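## Task

Put a blank in each of the four vise stations and clamp it by pressing that station's valve knob in (pulling the knob out unclamps). Next switch the selector to JOB and hold off until the amber lamp on the cabinet top is dark. Then enter the keys C3, D5, E4, C5, E3, D4, C4, E5, D3 in exactly that order, each one only once, with no other keys. Only the key the machine registers counts, and it may differ from the key physically pressed. At the finish no blank may extend beyond either end of its station's moving jaw, and everything must stay in place without the robot holding it. The machine begins in TEACH mode, where presses count for nothing. In TEACH, pressing a key lights the key the machine actually registers (names are printed under the keys), but this works only while all four stations are empty.

## Robot and tools

Robot: two Doosan M1013 six-joint arms, left_arm and right_arm, each with a Robotiq 2F-140 parallel gripper. The names are just labels, not image sides. Bases in the scene frame: left_arm at (-0.010, +0.689, 0), right_arm at (-0.026, -0.664, 0), both facing roughly +x.

Frame: one shared scene frame. Origin on the table surface midway between the arms, +z up, +x out over the table, left_arm on the +y side. All positions are metres; orientations are quaternions written w first (qw, qx, qy, qz). A gripper's fingers point along its own +z axis and close along its own y axis. The reported end_effector_position is the point between the pads when shut; fingertips extend about 33 mm past it when closed and about 9 mm when fully open, and they travel roughly 24 mm farther out while closing, so keep clearance above surfaces. Reported hand positions can be somewhat off, more so at long reach.

The row: every command uses a row of 20 numbers covering both arms, even if one arm should not move. Order: left x, y, z, qw, qx, qy, qz, left gripper position, force_limit, speed; then the same ten for the right arm. x, y, z, quaternion are an absolute target pose for that gripper in the scene frame, not an offset. A target more than 0.6 m from the arm's last reported position along any gripper axis is refused. To hold an arm still, resend the exact pose from the last result taken before it was meant to stay, and resend its three gripper numbers (a 0 there is an actual command). To keep an orientation, repeat the same target quaternion rather than copying a drifted reported one. Each step the controller limits the commanded pose to 70 mm and 16 degrees from the measured pose, favouring position over orientation.

Gripper numbers, each in [-1, 1]: position +1 is fully open (140 mm), pads touch near -0.8, and -1 closes until blocked. force_limit sets grip force (about 14 N at -1, 60 N at 0, 107 N at +1). speed sets closing rate (about 30, 140, 250 mm/s at -1, 0, +1). To grip, send -1 and confirm object_status = 2. To squeeze harder while gripping, raise force_limit and change position slightly (e.g. -1 to -0.98).

Tools:
execute_actions: actions is a list holding at most one item. Empty list = just read the state. {"rows": [...], "steps": n} plays up to 15 rows, one per 1/30 s step (n at most 15, default 15; the last row repeats if rows run out). {"steps": n} alone waits up to 300 steps counted from the previous result. Optional pictures true/false.
move: target is one 20-number row; speed is the path top speed in m/s, 0.002 to 0.5 (default 0.25; turning up to twice that in rad/s). Grippers travel straight lines ending together, 0.5 to 10 s long; paths ignore obstacles and the other arm. Gripper numbers are applied at the start.
wait: seconds from 0 to 10; nothing new is sent.
zoom_image: camera (cam_high, cam_left_wrist, cam_right_wrist) and region [x0, y0, x1, y1] in pixels, up to 504 by 504, top-left origin; images are 504x504.
read_manual: only returns licence text.
finished_scene: scene number 1 or 2; ends that scene irreversibly and starts the next.

Results: a state line per arm with gripper position, quaternion and velocities; object_status (0 moving, 1 blocked while opening, 2 blocked while closing = holding, 3 reached target or pads met); position_measured in counts (3 open, 230 closed); joint positions and torques. HELD marks steps where a clearance check withheld your row; a pose unreachable line names the arm affected. A move adds a move: line (done, off_target, moving, held, fault) plus any limits (paced = pose clipped, held = some steps blocked, after which the arm may surge fast) and each gripper's distance from its target. A Hand target line shows where each arm is currently being driven. After an action ends, an arm continues only up to its last clipped pose, so check and send the remainder.

Faults and care: arms are stiff; commanding even slightly past a firm contact can trigger a fault. Contact torque at a joint's load limit (waist/shoulder 306, elbow 144, wrist joints 40.5 N m), or 144 N of outside force, stops that arm for 10 s. Holding loads heats motors; a MOTOR HOT warning precedes a braking stop. Press knobs, selector and keys gently and slowly, aiming only a little past contact. Never let the arms collide or push each other. Do not drop blanks, knock anything off the table, or slam objects; loose items may occasionally be nudged by outside disturbances. Use TEACH with empty stations to learn which key each press registers before loading blanks.

Each tool is called after ">>>" as name([rows], argument=value, ...), one row to a line, values as JSON.

## Session

>>> execute_actions(actions=[])

Scene clock: 0.00 s of 9600.00 s.
left_arm: end_effector_position=(+1.0092, +0.4713, +0.1126) position_measured=3 object_status=3 end_effector_quat_wxyz=(+0.071, +0.300, +0.951, +0.020) end_effector_velocity=(-0.000, +0.001, -0.001) end_effector_angular_velocity=(+0.002, +0.002, +0.000) | right_arm: end_effector_position=(+0.3821, -0.0328, +0.3234) position_measured=3 object_status=3 end_effector_quat_wxyz=(+0.175, -0.690, +0.672, +0.202) end_effector_velocity=(-0.000, +0.001, +0.000) end_effector_angular_velocity=(+0.000, -0.000, +0.001)
Joint positions: left_arm=[-0.281  0.815  1.002  0.035  1.18  -1.224] | right_arm=[0.654 0.142 1.715 0.5   0.981 3.671]
Joint velocities: left_arm=[0.001 0.001 0.    0.001 0.001 0.001] | right_arm=[ 0.001  0.    -0.    -0.    -0.     0.   ]
Joint torques (N m, as the joint torque sensors report them, + toward a larger angle): no reading
Hand target (left_arm): +1.009, +0.471, +0.113; +0.071, +0.300, +0.951, +0.020
Hand target (right_arm): +0.382, -0.033, +0.323; -0.175, +0.690, -0.672, -0.202

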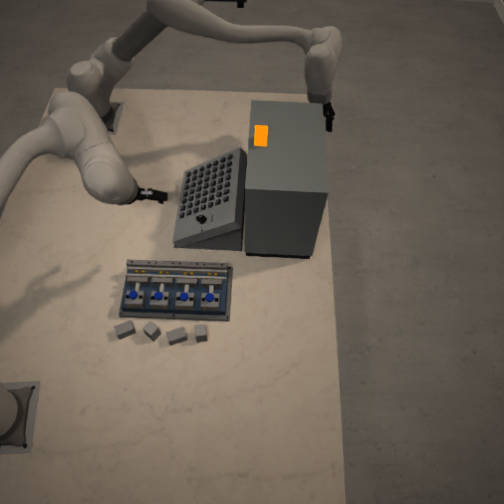

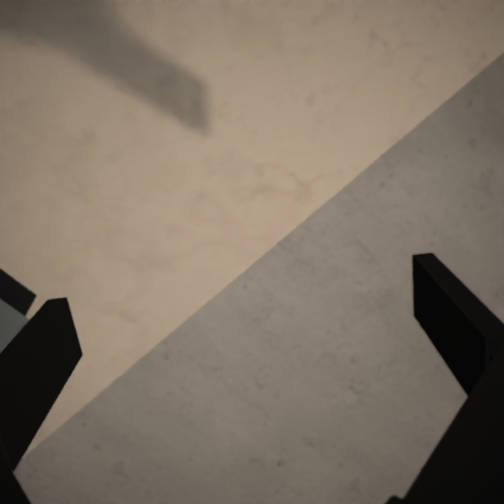

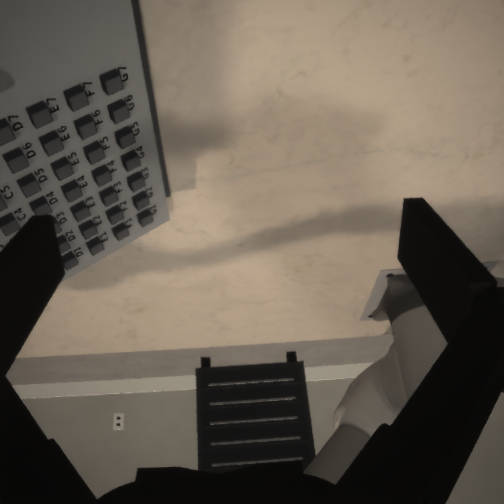

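>>> zoom_image(camera="cam_high", region=[100, 130, 260, 260])

>>> zoom_image(camera="cam_high", region=[100, 245, 250, 355])

Region (100, 130, 260, 260) of cam_high's 504x504 image, scaled by 3.150, with more detail than that image has; it fills the top 410 rows of this view, and the rest is white.

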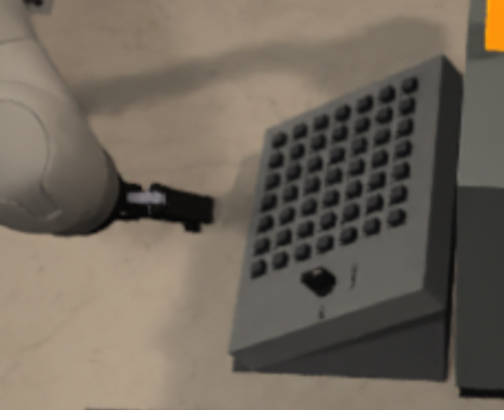

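Region (100, 245, 250, 355) of cam_high's 504x504 image, scaled by 3.360, with more detail than that image has; it fills the top 370 rows of this view, and the rest is white.

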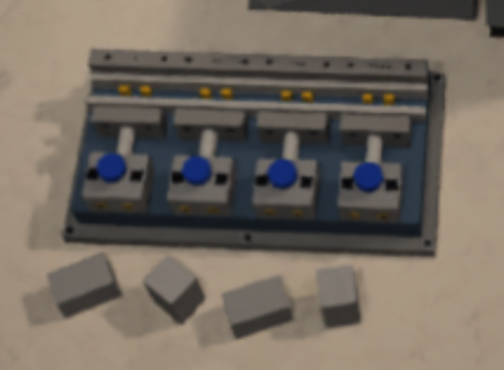

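>>> move(target=[1.009,0.471,0.113,0.071,0.3,0.951,0.02,1,0,0,0.45,-0.25,0.35,0,-0.7071,0.7071,0,1,0,0])

Scene clock: 15.33 s of 9600.00 s.
left_arm: end_effector_position=(+1.0090, +0.4710, +0.1130) position_measured=3 object_status=3 end_effector_quat_wxyz=(+0.071, +0.300, +0.951, +0.020) end_effector_velocity=(+0.000, +0.001, -0.002) end_effector_angular_velocity=(+0.001, +0.001, +0.000) | right_arm: end_effector_position=(+0.4497, -0.2502, +0.3501) position_measured=3 object_status=3 end_effector_quat_wxyz=(-0.000, -0.707, +0.707, -0.000) end_effector_velocity=(+0.000, -0.001, +0.000) end_effector_angular_velocity=(-0.000, -0.000, +0.002)
Joint positions: left_arm=[-0.281  0.815  1.002  0.035  1.181 -1.225] | right_arm=[ 0.543  0.125  1.599 -0.     1.418  3.804]
Joint velocities: left_arm=[ 0.001  0.002 -0.     0.001 -0.     0.   ] | right_arm=[-0.001 -0.    -0.    -0.     0.001 -0.002]
Joint torques (N m, as the joint torque sensors report them, + toward a larger angle): left_arm=[   0.75 -111.86  -42.7     3.93    0.24    0.13] | right_arm=[ -0.72 -56.02 -41.26   4.77  -0.26   0.47]
Hand target (left_arm): +1.009, +0.471, +0.113; +0.071, +0.300, +0.951, +0.020
Hand target (right_arm): +0.450, -0.250, +0.350; +0.000, +0.707, -0.707, +0.000
Off the commanded pose (left_arm): 0.000 m, 0 deg.
Off the commanded pose (right_arm): 0.000 m, 0 deg.
After step 90, 10.83 s passed at rest.
move: done

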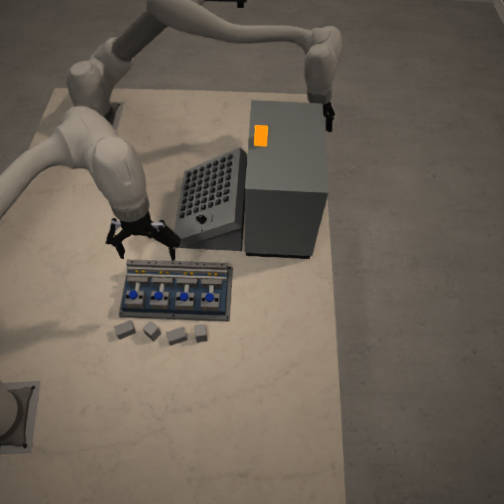

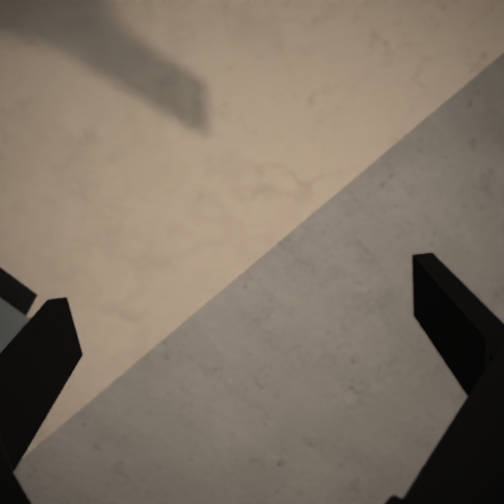

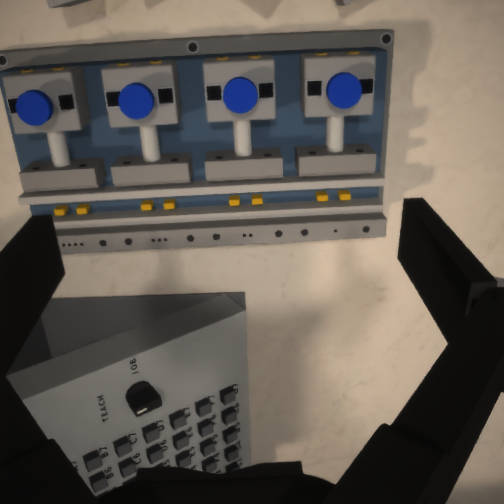

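>>> move(target=[1.009,0.471,0.113,0.071,0.3,0.951,0.02,1,0,0,0.45,-0.25,0.2,0,-0.7071,0.7071,0,1,0,0])

Scene clock: 22.73 s of 9600.00 s.
left_arm: end_effector_position=(+1.0090, +0.4710, +0.1130) position_measured=3 object_status=3 end_effector_quat_wxyz=(+0.071, +0.300, +0.951, +0.020) end_effector_velocity=(+0.000, -0.000, +0.000) end_effector_angular_velocity=(-0.000, -0.000, -0.001) | right_arm: end_effector_position=(+0.4501, -0.2499, +0.2000) position_measured=3 object_status=3 end_effector_quat_wxyz=(+0.000, -0.707, +0.707, +0.000) end_effector_velocity=(+0.001, -0.001, -0.001) end_effector_angular_velocity=(-0.000, +0.000, -0.001)
Joint positions: left_arm=[-0.281  0.815  1.002  0.035  1.181 -1.225] | right_arm=[0.542 0.194 1.797 0.    1.15  3.803]
Joint velocities: left_arm=[-0. -0. -0. -0. -0.  0.] | right_arm=[-0.002  0.001  0.     0.    -0.001 -0.   ]
Joint torques (N m, as the joint torque sensors report them, + toward a larger angle): left_arm=[   0.6  -111.19  -42.73    3.94    0.46    0.21] | right_arm=[ -1.94 -59.96 -37.73   4.37  -0.29   0.2 ]
Hand target (left_arm): +1.009, +0.471, +0.113; +0.071, +0.300, +0.951, +0.020
Hand target (right_arm): +0.450, -0.250, +0.200; -0.000, +0.707, -0.707, -0.000
Off the commanded pose (left_arm): 0.000 m, 0 deg.
Off the commanded pose (right_arm): 0.000 m, 0 deg.
After step 90, 3.37 s passed at rest.
move: done

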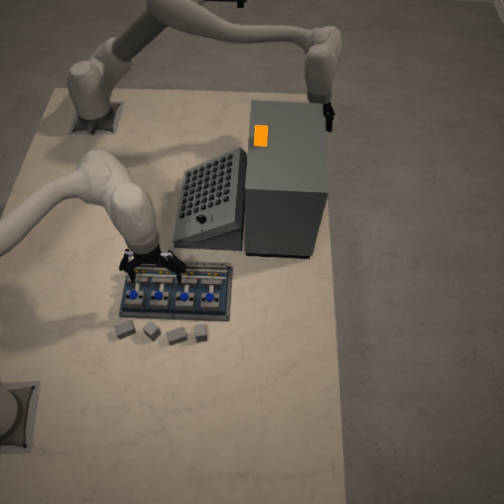

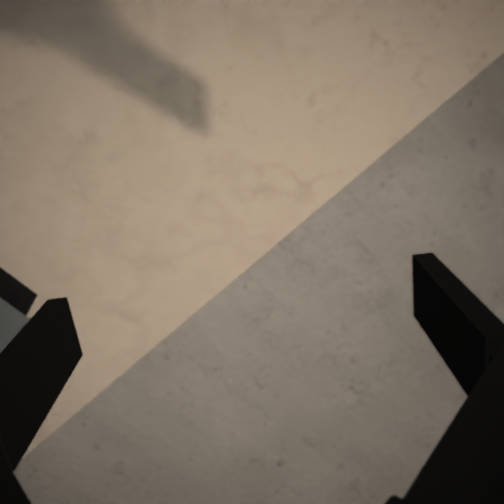

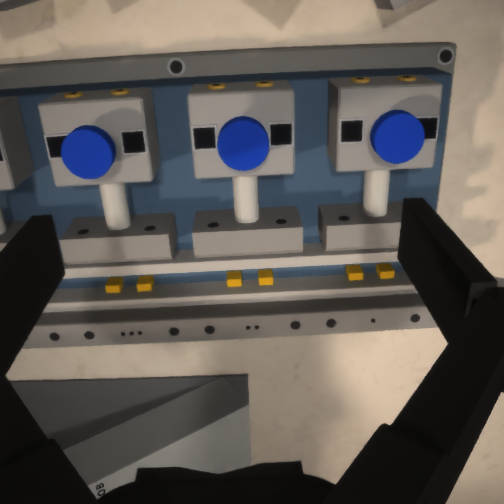

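>>> move(target=[1.009,0.471,0.113,0.071,0.3,0.951,0.02,1,0,0,0.52,0.04,0.33,0,-0.7071,0.7071,0,-1,0,0])

>>> move(target=[1.009,0.471,0.113,0.071,0.3,0.951,0.02,1,0,0,0.46,0.04,0.33,0,-0.7071,0.7071,0,-1,0,0])

Scene clock: 37.60 s of 9600.00 s.
left_arm: end_effector_position=(+1.0090, +0.4710, +0.1130) position_measured=3 object_status=3 end_effector_quat_wxyz=(+0.071, +0.300, +0.951, +0.020) end_effector_velocity=(+0.001, -0.000, +0.003) end_effector_angular_velocity=(-0.001, -0.004, +0.001) | right_arm: end_effector_position=(+0.5205, +0.0397, +0.3302) position_measured=233 object_status=3 end_effector_quat_wxyz=(+0.000, -0.707, +0.707, -0.000) end_effector_velocity=(+0.001, +0.000, +0.000) end_effector_angular_velocity=(+0.001, -0.000, -0.000)
Joint positions: left_arm=[-0.281  0.815  1.002  0.035  1.181 -1.225] | right_arm=[ 0.753  0.564  1.031 -0.     1.546  4.014]
Joint velocities: left_arm=[ 0.    -0.002 -0.001 -0.    -0.001 -0.001] | right_arm=[-0.     0.001 -0.002  0.     0.001 -0.   ]
Joint torques (N m, as the joint torque sensors report them, + toward a larger angle): left_arm=[   0.93 -111.81  -42.77    3.86    0.23    0.17] | right_arm=[ -2.46 -98.75 -42.03   4.8   -0.02   0.28]
Hand target (left_arm): +1.009, +0.471, +0.113; +0.071, +0.300, +0.951, +0.020
Hand target (right_arm): +0.520, +0.040, +0.330; -0.000, +0.707, -0.707, +0.000
Off the commanded pose (left_arm): 0.000 m, 0 deg.
Off the commanded pose (right_arm): 0.001 m, 0 deg.
After step 90, 10.10 s passed at rest.
move: done

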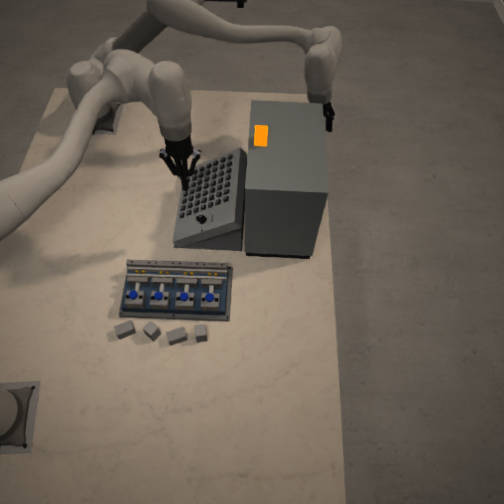

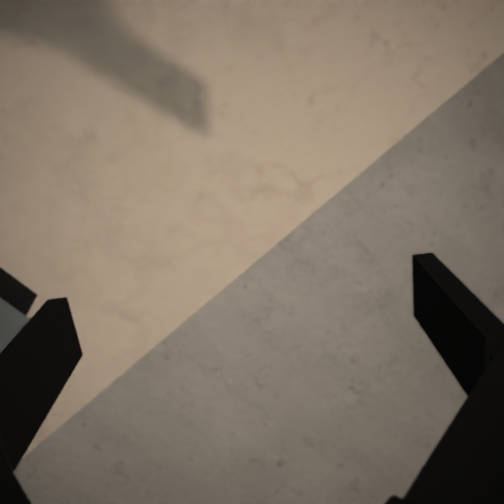

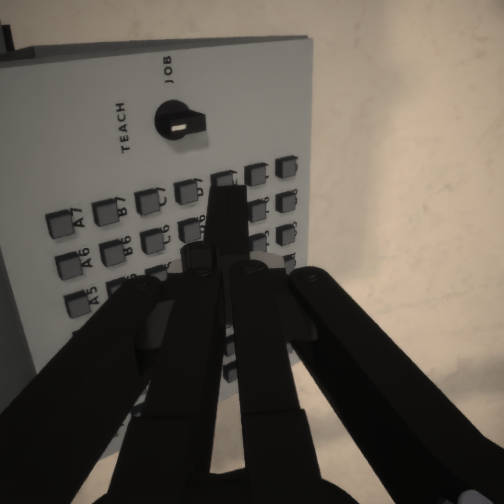

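Scene clock: 38.37 s of 9600.00 s.
left_arm: end_effector_position=(+1.0090, +0.4710, +0.1130) position_measured=3 object_status=3 end_effector_quat_wxyz=(+0.071, +0.300, +0.951, +0.020) end_effector_velocity=(+0.001, +0.002, -0.001) end_effector_angular_velocity=(+0.000, -0.001, +0.001) | right_arm: end_effector_position=(+0.4601, +0.0401, +0.3300) position_measured=233 object_status=3 end_effector_quat_wxyz=(+0.000, -0.707, +0.707, +0.000) end_effector_velocity=(-0.000, -0.000, -0.000) end_effector_angular_velocity=(-0.001, -0.000, -0.000)
Joint positions: left_arm=[-0.281  0.815  1.002  0.035  1.181 -1.225] | right_arm=[0.807 0.5   1.133 0.    1.509 4.068]
Joint velocities: left_arm=[ 0.002  0.     0.     0.    -0.001  0.001] | right_arm=[ 0.    -0.001  0.001 -0.001 -0.     0.   ]
Joint torques (N m, as the joint torque sensors report them, + toward a larger angle): left_arm=[   0.98 -111.72  -42.32    3.85    0.22    0.06] | right_arm=[ -2.47 -92.98 -41.59   4.71  -0.23   0.22]
Hand target (left_arm): +1.009, +0.471, +0.113; +0.071, +0.300, +0.951, +0.020
Hand target (right_arm): +0.460, +0.040, +0.330; -0.000, +0.707, -0.707, -0.000
Off the commanded pose (left_arm): 0.000 m, 0 deg.
Off the commanded pose (right_arm): 0.000 m, 0 deg.
move: done

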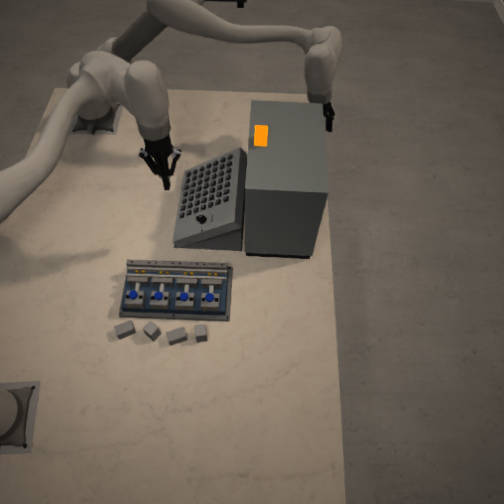

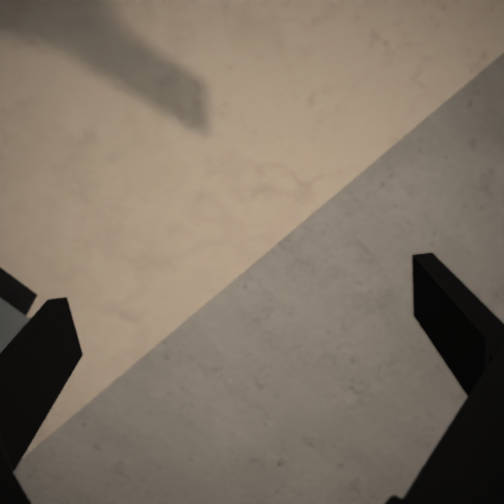

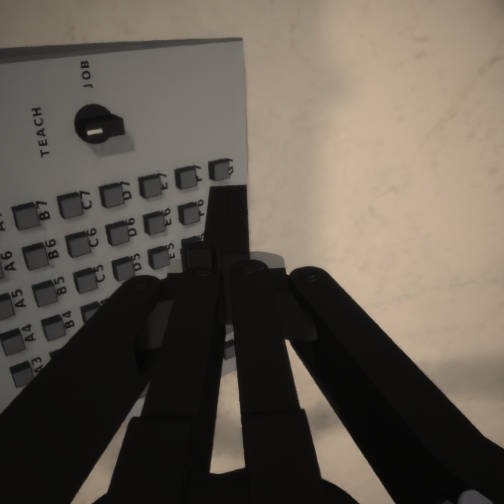

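>>> move(target=[0.85,0.6,0.25,0.071,0.3,0.951,0.02,-1,0,0,0.55,-0.08,0.36,0,-0.7071,0.7071,0,1,0,0])

>>> move(target=[0.5,0.5,0.3,0.183,0.683,0.683,0.183,-1,0,0,0.55,-0.08,0.36,0,-0.7071,0.7071,0,1,0,0])

>>> move(target=[0.52,0.197,0.19,0.183,0.683,0.683,0.183,-1,0,0,0.55,-0.08,0.36,0,-0.7071,0.7071,0,1,0,0])

Scene clock: 58.07 s of 9600.00 s.
left_arm: end_effector_position=(+0.8503, +0.6002, +0.2501) position_measured=233 object_status=3 end_effector_quat_wxyz=(+0.071, +0.300, +0.951, +0.020) end_effector_velocity=(-0.001, +0.000, +0.000) end_effector_angular_velocity=(-0.001, +0.001, +0.000) | right_arm: end_effector_position=(+0.5497, -0.0802, +0.3600) position_measured=3 object_status=3 end_effector_quat_wxyz=(-0.000, -0.707, +0.707, -0.000) end_effector_velocity=(+0.001, -0.001, +0.000) end_effector_angular_velocity=(+0.001, -0.000, -0.001)
Joint positions: left_arm=[-0.176  0.454  1.353  0.019  1.189 -1.115] | right_arm=[ 0.632  0.434  1.177 -0.     1.531  3.892]
Joint velocities: left_arm=[ 0.001 -0.001  0.001 -0.001  0.001  0.   ] | right_arm=[-0.001 -0.001 -0.     0.001 -0.    -0.001]
Joint torques (N m, as the joint torque sensors report them, + toward a larger angle): left_arm=[  1.08 -83.57 -42.58   3.88   0.17   0.22] | right_arm=[ -2.44 -86.95 -42.3    4.64   0.13   0.13]
Hand target (left_arm): +0.850, +0.600, +0.250; +0.071, +0.300, +0.951, +0.020
Hand target (right_arm): +0.550, -0.080, +0.360; +0.000, +0.707, -0.707, +0.000
Off the commanded pose (left_arm): 0.000 m, 0 deg.
Off the commanded pose (right_arm): 0.000 m, 0 deg.
After step 90, 15.30 s passed at rest.
move: done

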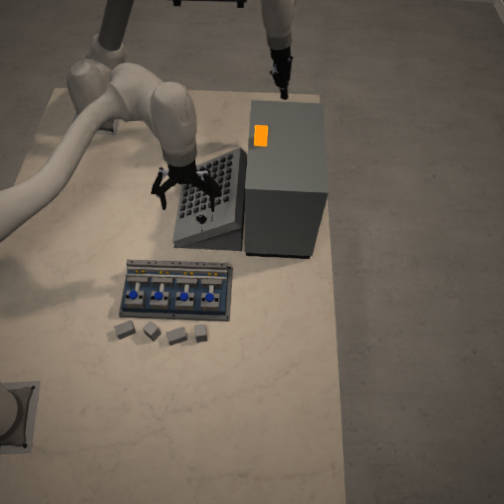

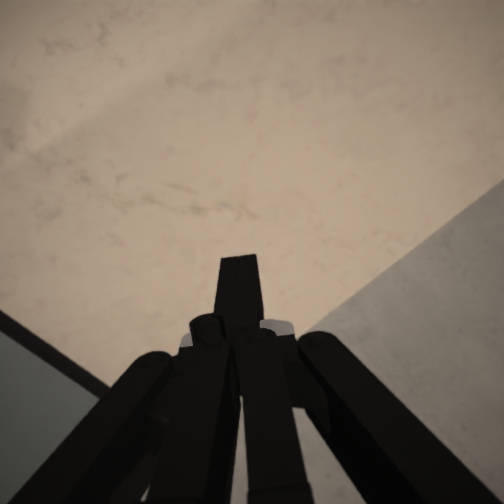

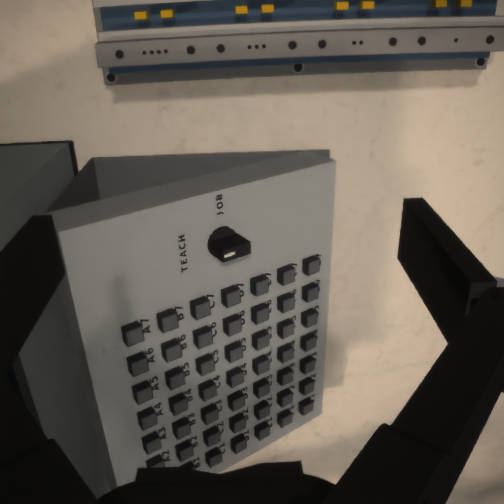

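Scene clock: 60.53 s of 9600.00 s.
left_arm: end_effector_position=(+0.4999, +0.4998, +0.3007) position_measured=233 object_status=3 end_effector_quat_wxyz=(+0.183, +0.683, +0.683, +0.183) end_effector_velocity=(-0.000, -0.000, +0.000) end_effector_angular_velocity=(+0.001, -0.002, -0.002) | right_arm: end_effector_position=(+0.5500, -0.0800, +0.3600) position_measured=3 object_status=3 end_effector_quat_wxyz=(-0.000, -0.707, +0.707, +0.000) end_effector_velocity=(-0.000, +0.000, +0.000) end_effector_angular_velocity=(+0.000, -0.000, +0.000)
Joint positions: left_arm=[-0.619 -0.232  2.107  0.378  0.856 -0.782] | right_arm=[0.631 0.434 1.176 0.    1.531 3.892]
Joint velocities: left_arm=[-0.002 -0.001  0.001  0.003 -0.001 -0.001] | right_arm=[ 0. -0. -0. -0.  0.  0.]
Joint torques (N m, as the joint torque sensors report them, + toward a larger angle): left_arm=[  1.99 -17.47 -43.24   4.16  -0.34   0.24] | right_arm=[ -1.29 -86.21 -41.81   4.63  -0.32   0.2 ]
Hand target (left_arm): +0.500, +0.500, +0.301; +0.183, +0.683, +0.683, +0.183
Hand target (right_arm): +0.550, -0.080, +0.360; +0.000, +0.707, -0.707, +0.000
Off the commanded pose (left_arm): 0.001 m, 0 deg.
Off the commanded pose (right_arm): 0.000 m, 0 deg.
move: done

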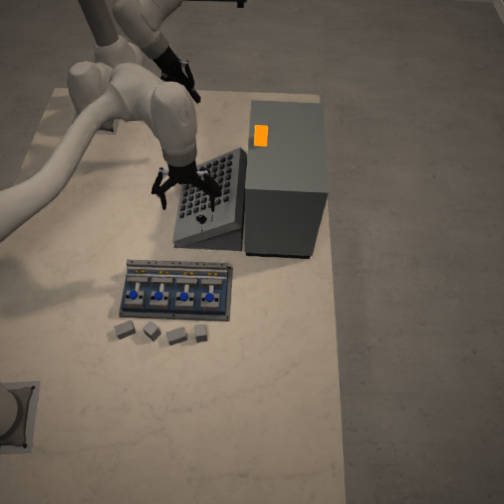

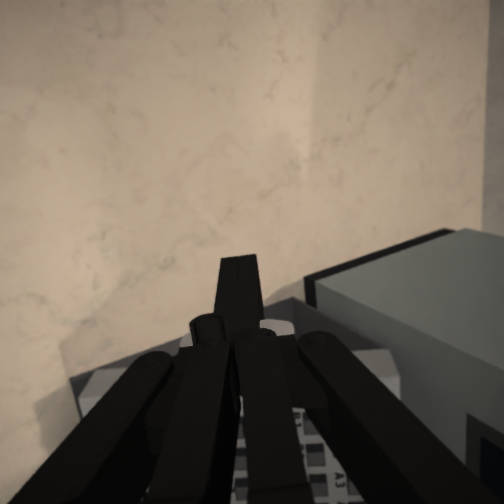

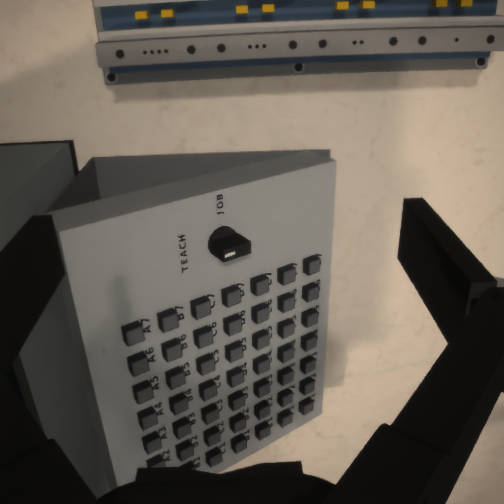

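Scene clock: 62.23 s of 9600.00 s.
left_arm: end_effector_position=(+0.5193, +0.1966, +0.1897) position_measured=233 object_status=3 end_effector_quat_wxyz=(+0.183, +0.683, +0.683, +0.183) end_effector_velocity=(+0.000, -0.001, -0.001) end_effector_angular_velocity=(+0.002, -0.001, -0.001) | right_arm: end_effector_position=(+0.5500, -0.0800, +0.3600) position_measured=3 object_status=3 end_effector_quat_wxyz=(-0.000, -0.707, +0.707, -0.000) end_effector_velocity=(+0.001, -0.001, -0.000) end_effector_angular_velocity=(-0.001, +0.000, -0.002)
Joint positions: left_arm=[-1.019  0.207  1.891  0.601  0.832 -1.356] | right_arm=[ 0.631  0.434  1.176 -0.     1.531  3.892]
Joint velocities: left_arm=[-0.001  0.002 -0.001  0.002  0.    -0.001] | right_arm=[-0.002 -0.     0.001 -0.     0.     0.   ]
Joint torques (N m, as the joint torque sensors report them, + toward a larger angle): left_arm=[  1.44 -57.7  -39.94   3.62   0.24   0.18] | right_arm=[ -0.64 -87.96 -41.68   4.62  -0.11   0.12]
Hand target (left_arm): +0.519, +0.197, +0.190; +0.183, +0.683, +0.683, +0.183
Hand target (right_arm): +0.550, -0.080, +0.360; +0.000, +0.707, -0.707, -0.000
Off the commanded pose (left_arm): 0.001 m, 0 deg.
Off the commanded pose (right_arm): 0.000 m, 0 deg.
move: done

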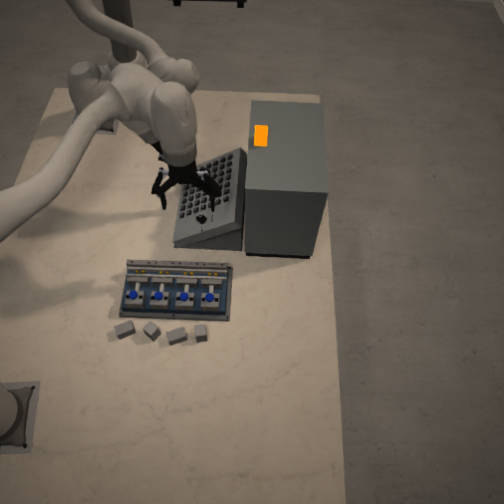

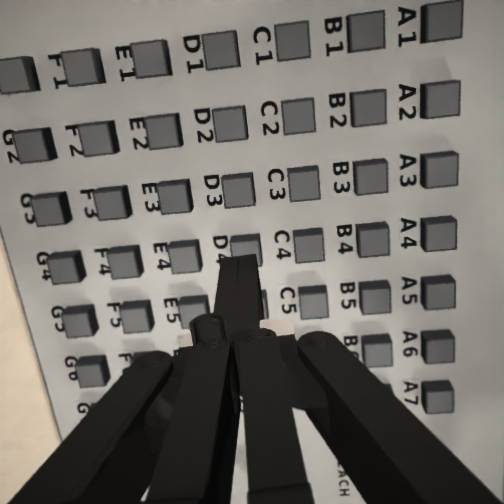

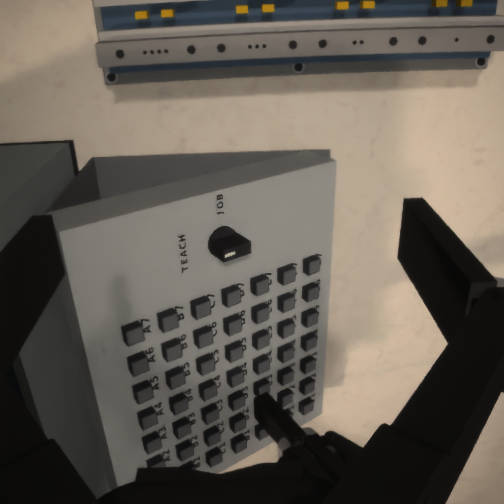

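>>> move(target=[0.535,0.197,0.170,0.183,0.683,0.683,0.183,-1,0,0,0.55,-0.08,0.36,0,-0.7071,0.7071,0,1,0,0], speed=0.03)

>>> zoom_image(camera="cam_right_wrist", region=[120, 280, 340, 480])

Scene clock: 67.17 s of 9600.00 s.
left_arm: end_effector_position=(+0.5350, +0.1970, +0.1700) position_measured=233 object_status=3 end_effector_quat_wxyz=(+0.183, +0.683, +0.683, +0.183) end_effector_velocity=(+0.000, +0.001, -0.001) end_effector_angular_velocity=(+0.001, +0.001, +0.000) | right_arm: end_effector_position=(+0.5500, -0.0800, +0.3600) position_measured=3 object_status=3 end_effector_quat_wxyz=(-0.000, -0.707, +0.707, +0.000) end_effector_velocity=(-0.000, +0.001, +0.001) end_effector_angular_velocity=(+0.001, -0.001, +0.001)
Joint positions: left_arm=[-0.997  0.238  1.893  0.615  0.796 -1.361] | right_arm=[0.631 0.434 1.176 0.    1.531 3.892]
Joint velocities: left_arm=[ 0.001  0.     0.001  0.    -0.    -0.   ] | right_arm=[ 0.001 -0.    -0.001 -0.    -0.    -0.   ]
Joint torques (N m, as the joint torque sensors report them, + toward a larger angle): left_arm=[ -0.33 -59.27 -39.06   3.64   0.36   0.18] | right_arm=[ -1.62 -88.   -42.05   4.72  -0.14   0.27]
Hand target (left_arm): +0.535, +0.197, +0.170; +0.183, +0.683, +0.683, +0.183
Hand target (right_arm): +0.550, -0.080, +0.360; +0.000, +0.707, -0.707, -0.000
Off the commanded pose (left_arm): 0.000 m, 0 deg.
Off the commanded pose (right_arm): 0.000 m, 0 deg.
After step 90, 0.83 s passed at rest.
move: done

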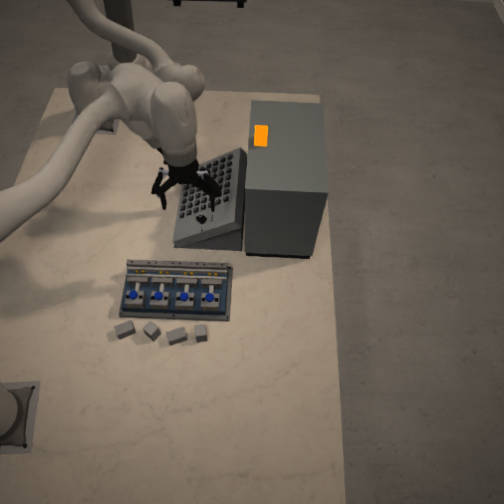

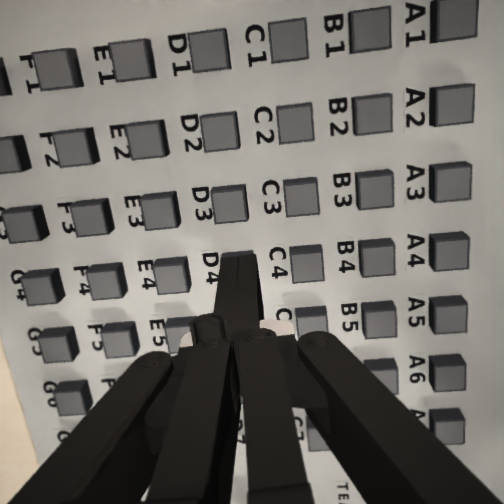

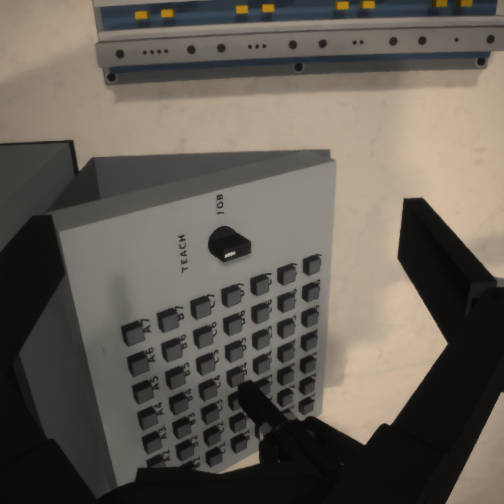

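Region (120, 280, 340, 480) of cam_right_wrist's 504x504 image, scaled by 2.291, with more detail than that image has; it fills the top 458 rows of this view, and the rest is white.

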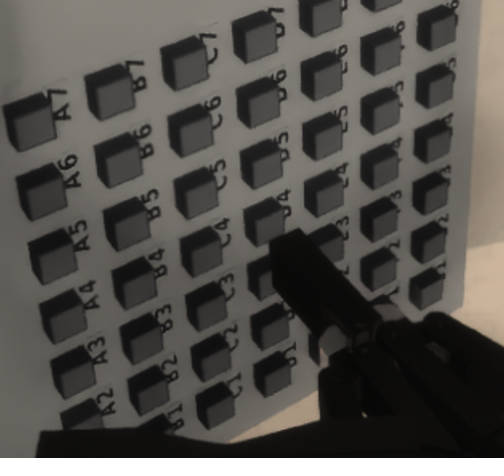

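>>> move(target=[0.540,0.197,0.160,0.183,0.683,0.683,0.183,-1,0,0,0.55,-0.08,0.36,0,-0.7071,0.7071,0,1,0,0], speed=0.02)

>>> zoom_image(camera="cam_right_wrist", region=[170, 320, 310, 440])

Scene clock: 74.07 s of 9600.00 s.
left_arm: end_effector_position=(+0.5400, +0.1970, +0.1600) position_measured=233 object_status=3 end_effector_quat_wxyz=(+0.183, +0.683, +0.683, +0.183) end_effector_velocity=(-0.001, -0.000, -0.001) end_effector_angular_velocity=(-0.000, +0.001, -0.001) | right_arm: end_effector_position=(+0.5500, -0.0800, +0.3600) position_measured=3 object_status=3 end_effector_quat_wxyz=(-0.000, -0.707, +0.707, -0.000) end_effector_velocity=(+0.001, -0.001, +0.001) end_effector_angular_velocity=(+0.001, -0.000, -0.001)
Joint positions: left_arm=[-0.991  0.252  1.896  0.624  0.779 -1.368] | right_arm=[ 0.631  0.434  1.176 -0.     1.531  3.892]
Joint velocities: left_arm=[-0.001 -0.001  0.002 -0.001 -0.001 -0.   ] | right_arm=[-0.001 -0.    -0.001  0.     0.    -0.   ]
Joint torques (N m, as the joint torque sensors report them, + toward a larger angle): left_arm=[  0.81 -60.3  -38.88   3.61   0.28   0.21] | right_arm=[ -1.05 -86.86 -41.3    4.52  -0.03   0.2 ]
Hand target (left_arm): +0.540, +0.197, +0.160; +0.183, +0.683, +0.683, +0.183
Hand target (right_arm): +0.550, -0.080, +0.360; +0.000, +0.707, -0.707, -0.000
Off the commanded pose (left_arm): 0.000 m, 0 deg.
Off the commanded pose (right_arm): 0.000 m, 0 deg.
After step 90, 3.13 s passed at rest.
move: done

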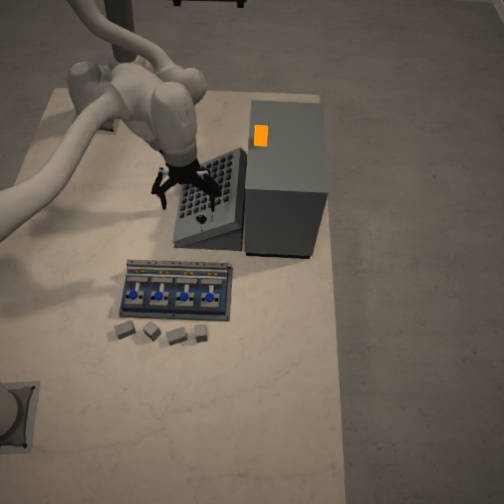

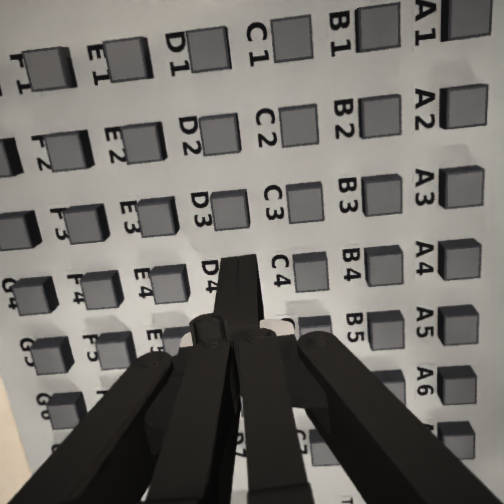

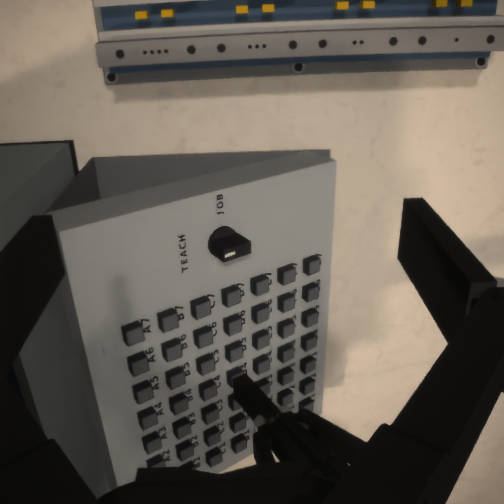

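Region (170, 320, 310, 440) of cam_right_wrist's 504x504 image, scaled by 3.600, with more detail than that image has; it fills the top 432 rows of this view, and the rest is white.

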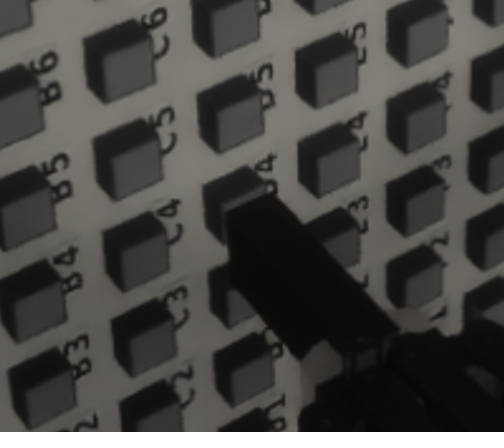

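>>> move(target=[0.543,0.197,0.1548,0.183,0.683,0.683,0.183,-1,0,0,0.55,-0.08,0.36,0,-0.7071,0.7071,0,1,0,0], speed=0.01)

Scene clock: 78.27 s of 9600.00 s.
left_arm: end_effector_position=(+0.5430, +0.1970, +0.1548) position_measured=233 object_status=3 end_effector_quat_wxyz=(+0.183, +0.683, +0.683, +0.183) end_effector_velocity=(+0.001, +0.001, -0.000) end_effector_angular_velocity=(+0.001, -0.001, -0.000) | right_arm: end_effector_position=(+0.5500, -0.0800, +0.3600) position_measured=3 object_status=3 end_effector_quat_wxyz=(-0.000, -0.707, +0.707, +0.000) end_effector_velocity=(-0.000, +0.001, +0.001) end_effector_angular_velocity=(+0.001, -0.001, +0.001)
Joint positions: left_arm=[-0.987  0.259  1.897  0.629  0.77  -1.372] | right_arm=[0.631 0.434 1.176 0.    1.531 3.892]
Joint velocities: left_arm=[ 0.001  0.     0.     0.002 -0.001 -0.   ] | right_arm=[ 0.001 -0.    -0.001 -0.     0.     0.   ]
Joint torques (N m, as the joint torque sensors report them, + toward a larger angle): left_arm=[  0.95 -61.49 -38.38   3.37   0.27   0.24] | right_arm=[ -0.92 -86.45 -41.62   4.57  -0.16   0.3 ]
Hand target (left_arm): +0.543, +0.197, +0.155; +0.183, +0.683, +0.683, +0.183
Hand target (right_arm): +0.550, -0.080, +0.360; +0.000, +0.707, -0.707, -0.000
Off the commanded pose (left_arm): 0.000 m, 0 deg.
Off the commanded pose (right_arm): 0.000 m, 0 deg.
After step 90, 0.37 s passed at rest.
move: done

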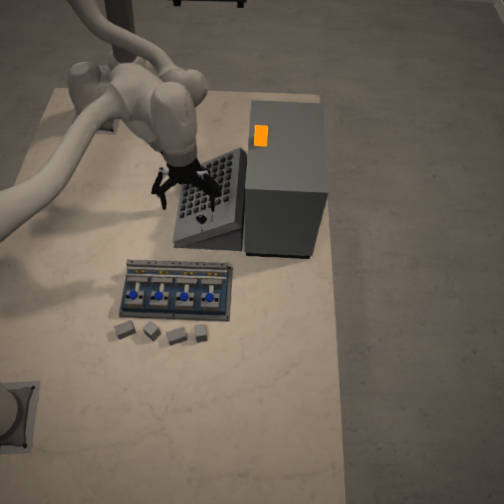

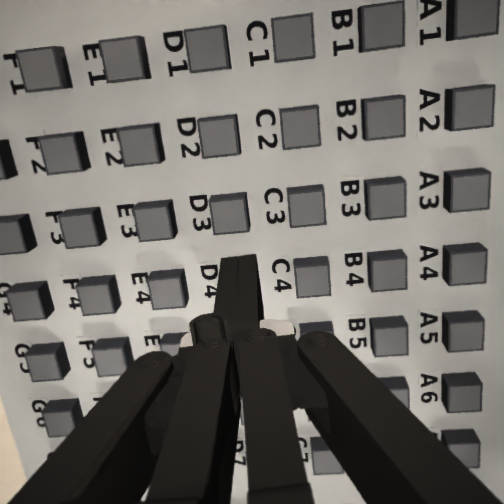

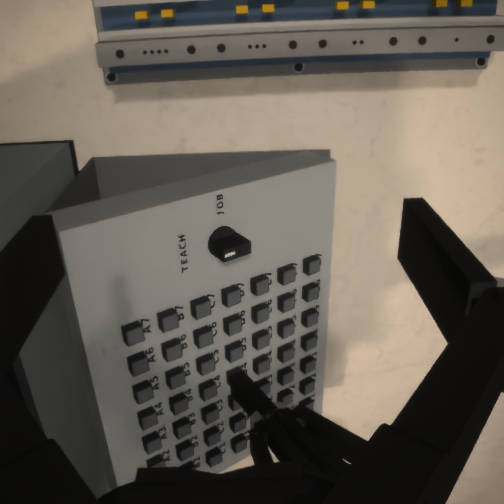

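>>> move(target=[0.5445,0.197,0.1522,0.183,0.683,0.683,0.183,-1,0,0,0.55,-0.08,0.36,0,-0.7071,0.7071,0,1,0,0], speed=0.01)

Scene clock: 81.33 s of 9600.00 s.
left_arm: end_effector_position=(+0.5445, +0.1970, +0.1522) position_measured=233 object_status=3 end_effector_quat_wxyz=(+0.183, +0.683, +0.683, +0.183) end_effector_velocity=(+0.001, -0.001, +0.001) end_effector_angular_velocity=(-0.003, -0.000, +0.001) | right_arm: end_effector_position=(+0.5500, -0.0800, +0.3600) position_measured=3 object_status=3 end_effector_quat_wxyz=(-0.000, -0.707, +0.707, -0.000) end_effector_velocity=(+0.000, -0.000, -0.000) end_effector_angular_velocity=(-0.000, +0.000, -0.000)
Joint positions: left_arm=[-0.985  0.263  1.898  0.631  0.766 -1.374] | right_arm=[ 0.631  0.434  1.176 -0.     1.531  3.892]
Joint velocities: left_arm=[ 0.001 -0.    -0.002 -0.002 -0.001  0.   ] | right_arm=[-0.  0.  0. -0. -0.  0.]
Joint torques (N m, as the joint torque sensors report them, + toward a larger angle): left_arm=[  1.1  -59.09 -37.18   3.14   0.49   0.19] | right_arm=[ -2.14 -86.52 -41.9    4.7   -0.31   0.25]
Hand target (left_arm): +0.544, +0.197, +0.152; +0.183, +0.683, +0.683, +0.183
Hand target (right_arm): +0.550, -0.080, +0.360; +0.000, +0.707, -0.707, -0.000
Off the commanded pose (left_arm): 0.000 m, 0 deg.
Off the commanded pose (right_arm): 0.000 m, 0 deg.
move: done

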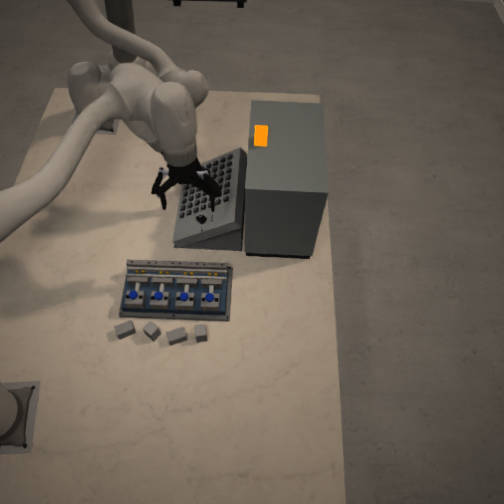

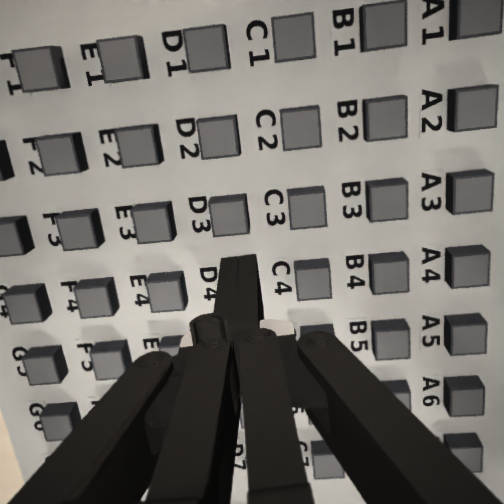

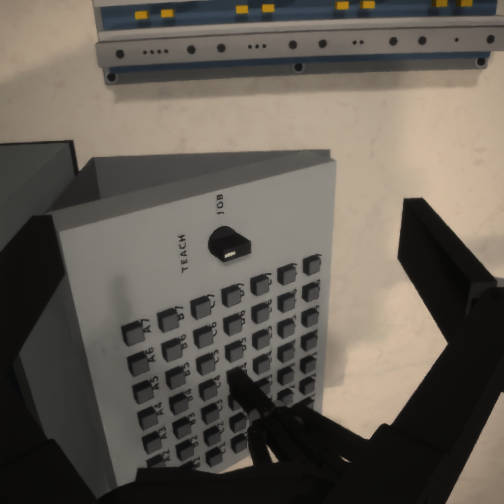

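Contact begins.

>>> move(target=[0.5455,0.197,0.1505,0.183,0.683,0.683,0.183,-1,0,0,0.55,-0.08,0.36,0,-0.7071,0.7071,0,1,0,0], speed=0.01)

Scene clock: 84.77 s of 9600.00 s.
left_arm: end_effector_position=(+0.5455, +0.1970, +0.1507) position_measured=233 object_status=3 end_effector_quat_wxyz=(+0.183, +0.683, +0.683, +0.183) end_effector_velocity=(-0.000, +0.000, -0.001) end_effector_angular_velocity=(-0.000, +0.001, +0.000) | right_arm: end_effector_position=(+0.5500, -0.0800, +0.3600) position_measured=3 object_status=3 end_effector_quat_wxyz=(-0.000, -0.707, +0.707, +0.000) end_effector_velocity=(-0.001, +0.001, -0.000) end_effector_angular_velocity=(-0.000, -0.000, +0.001)
Joint positions: left_arm=[-0.984  0.265  1.898  0.633  0.763 -1.375] | right_arm=[0.631 0.434 1.176 0.    1.531 3.892]
Joint velocities: left_arm=[ 0.     0.     0.001 -0.001 -0.001 -0.   ] | right_arm=[ 0.001  0.    -0.    -0.    -0.     0.   ]
Joint torques (N m, as the joint torque sensors report them, + toward a larger angle): left_arm=[ 12.47 -30.51 -28.55   4.28  -2.74   0.23] | right_arm=[ -1.37 -88.14 -41.31   4.71  -0.07   0.27]
Hand target (left_arm): +0.545, +0.197, +0.150; +0.183, +0.683, +0.683, +0.183
Hand target (right_arm): +0.550, -0.080, +0.360; +0.000, +0.707, -0.707, -0.000
Off the commanded pose (left_arm): 0.000 m, 0 deg.
Off the commanded pose (right_arm): 0.000 m, 0 deg.
move: done

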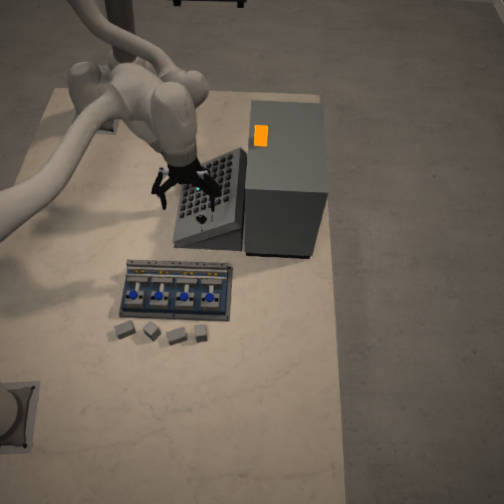

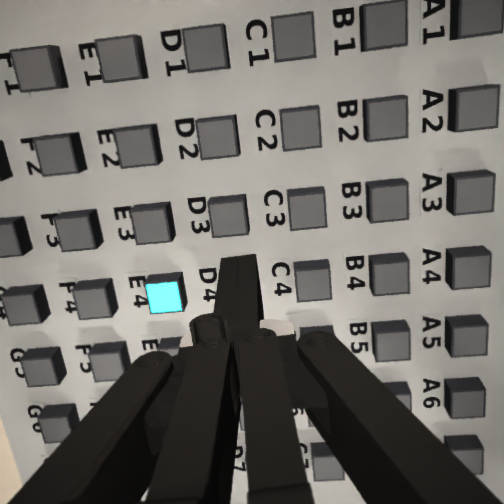

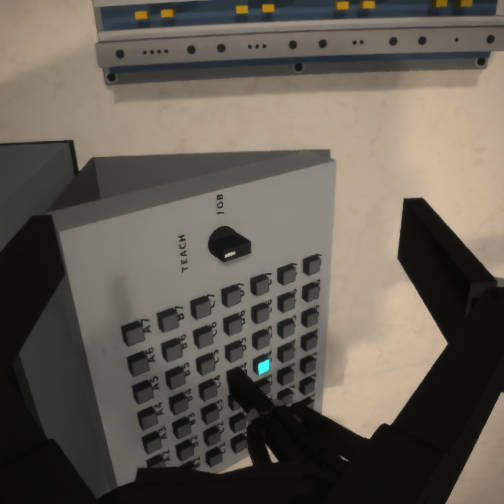

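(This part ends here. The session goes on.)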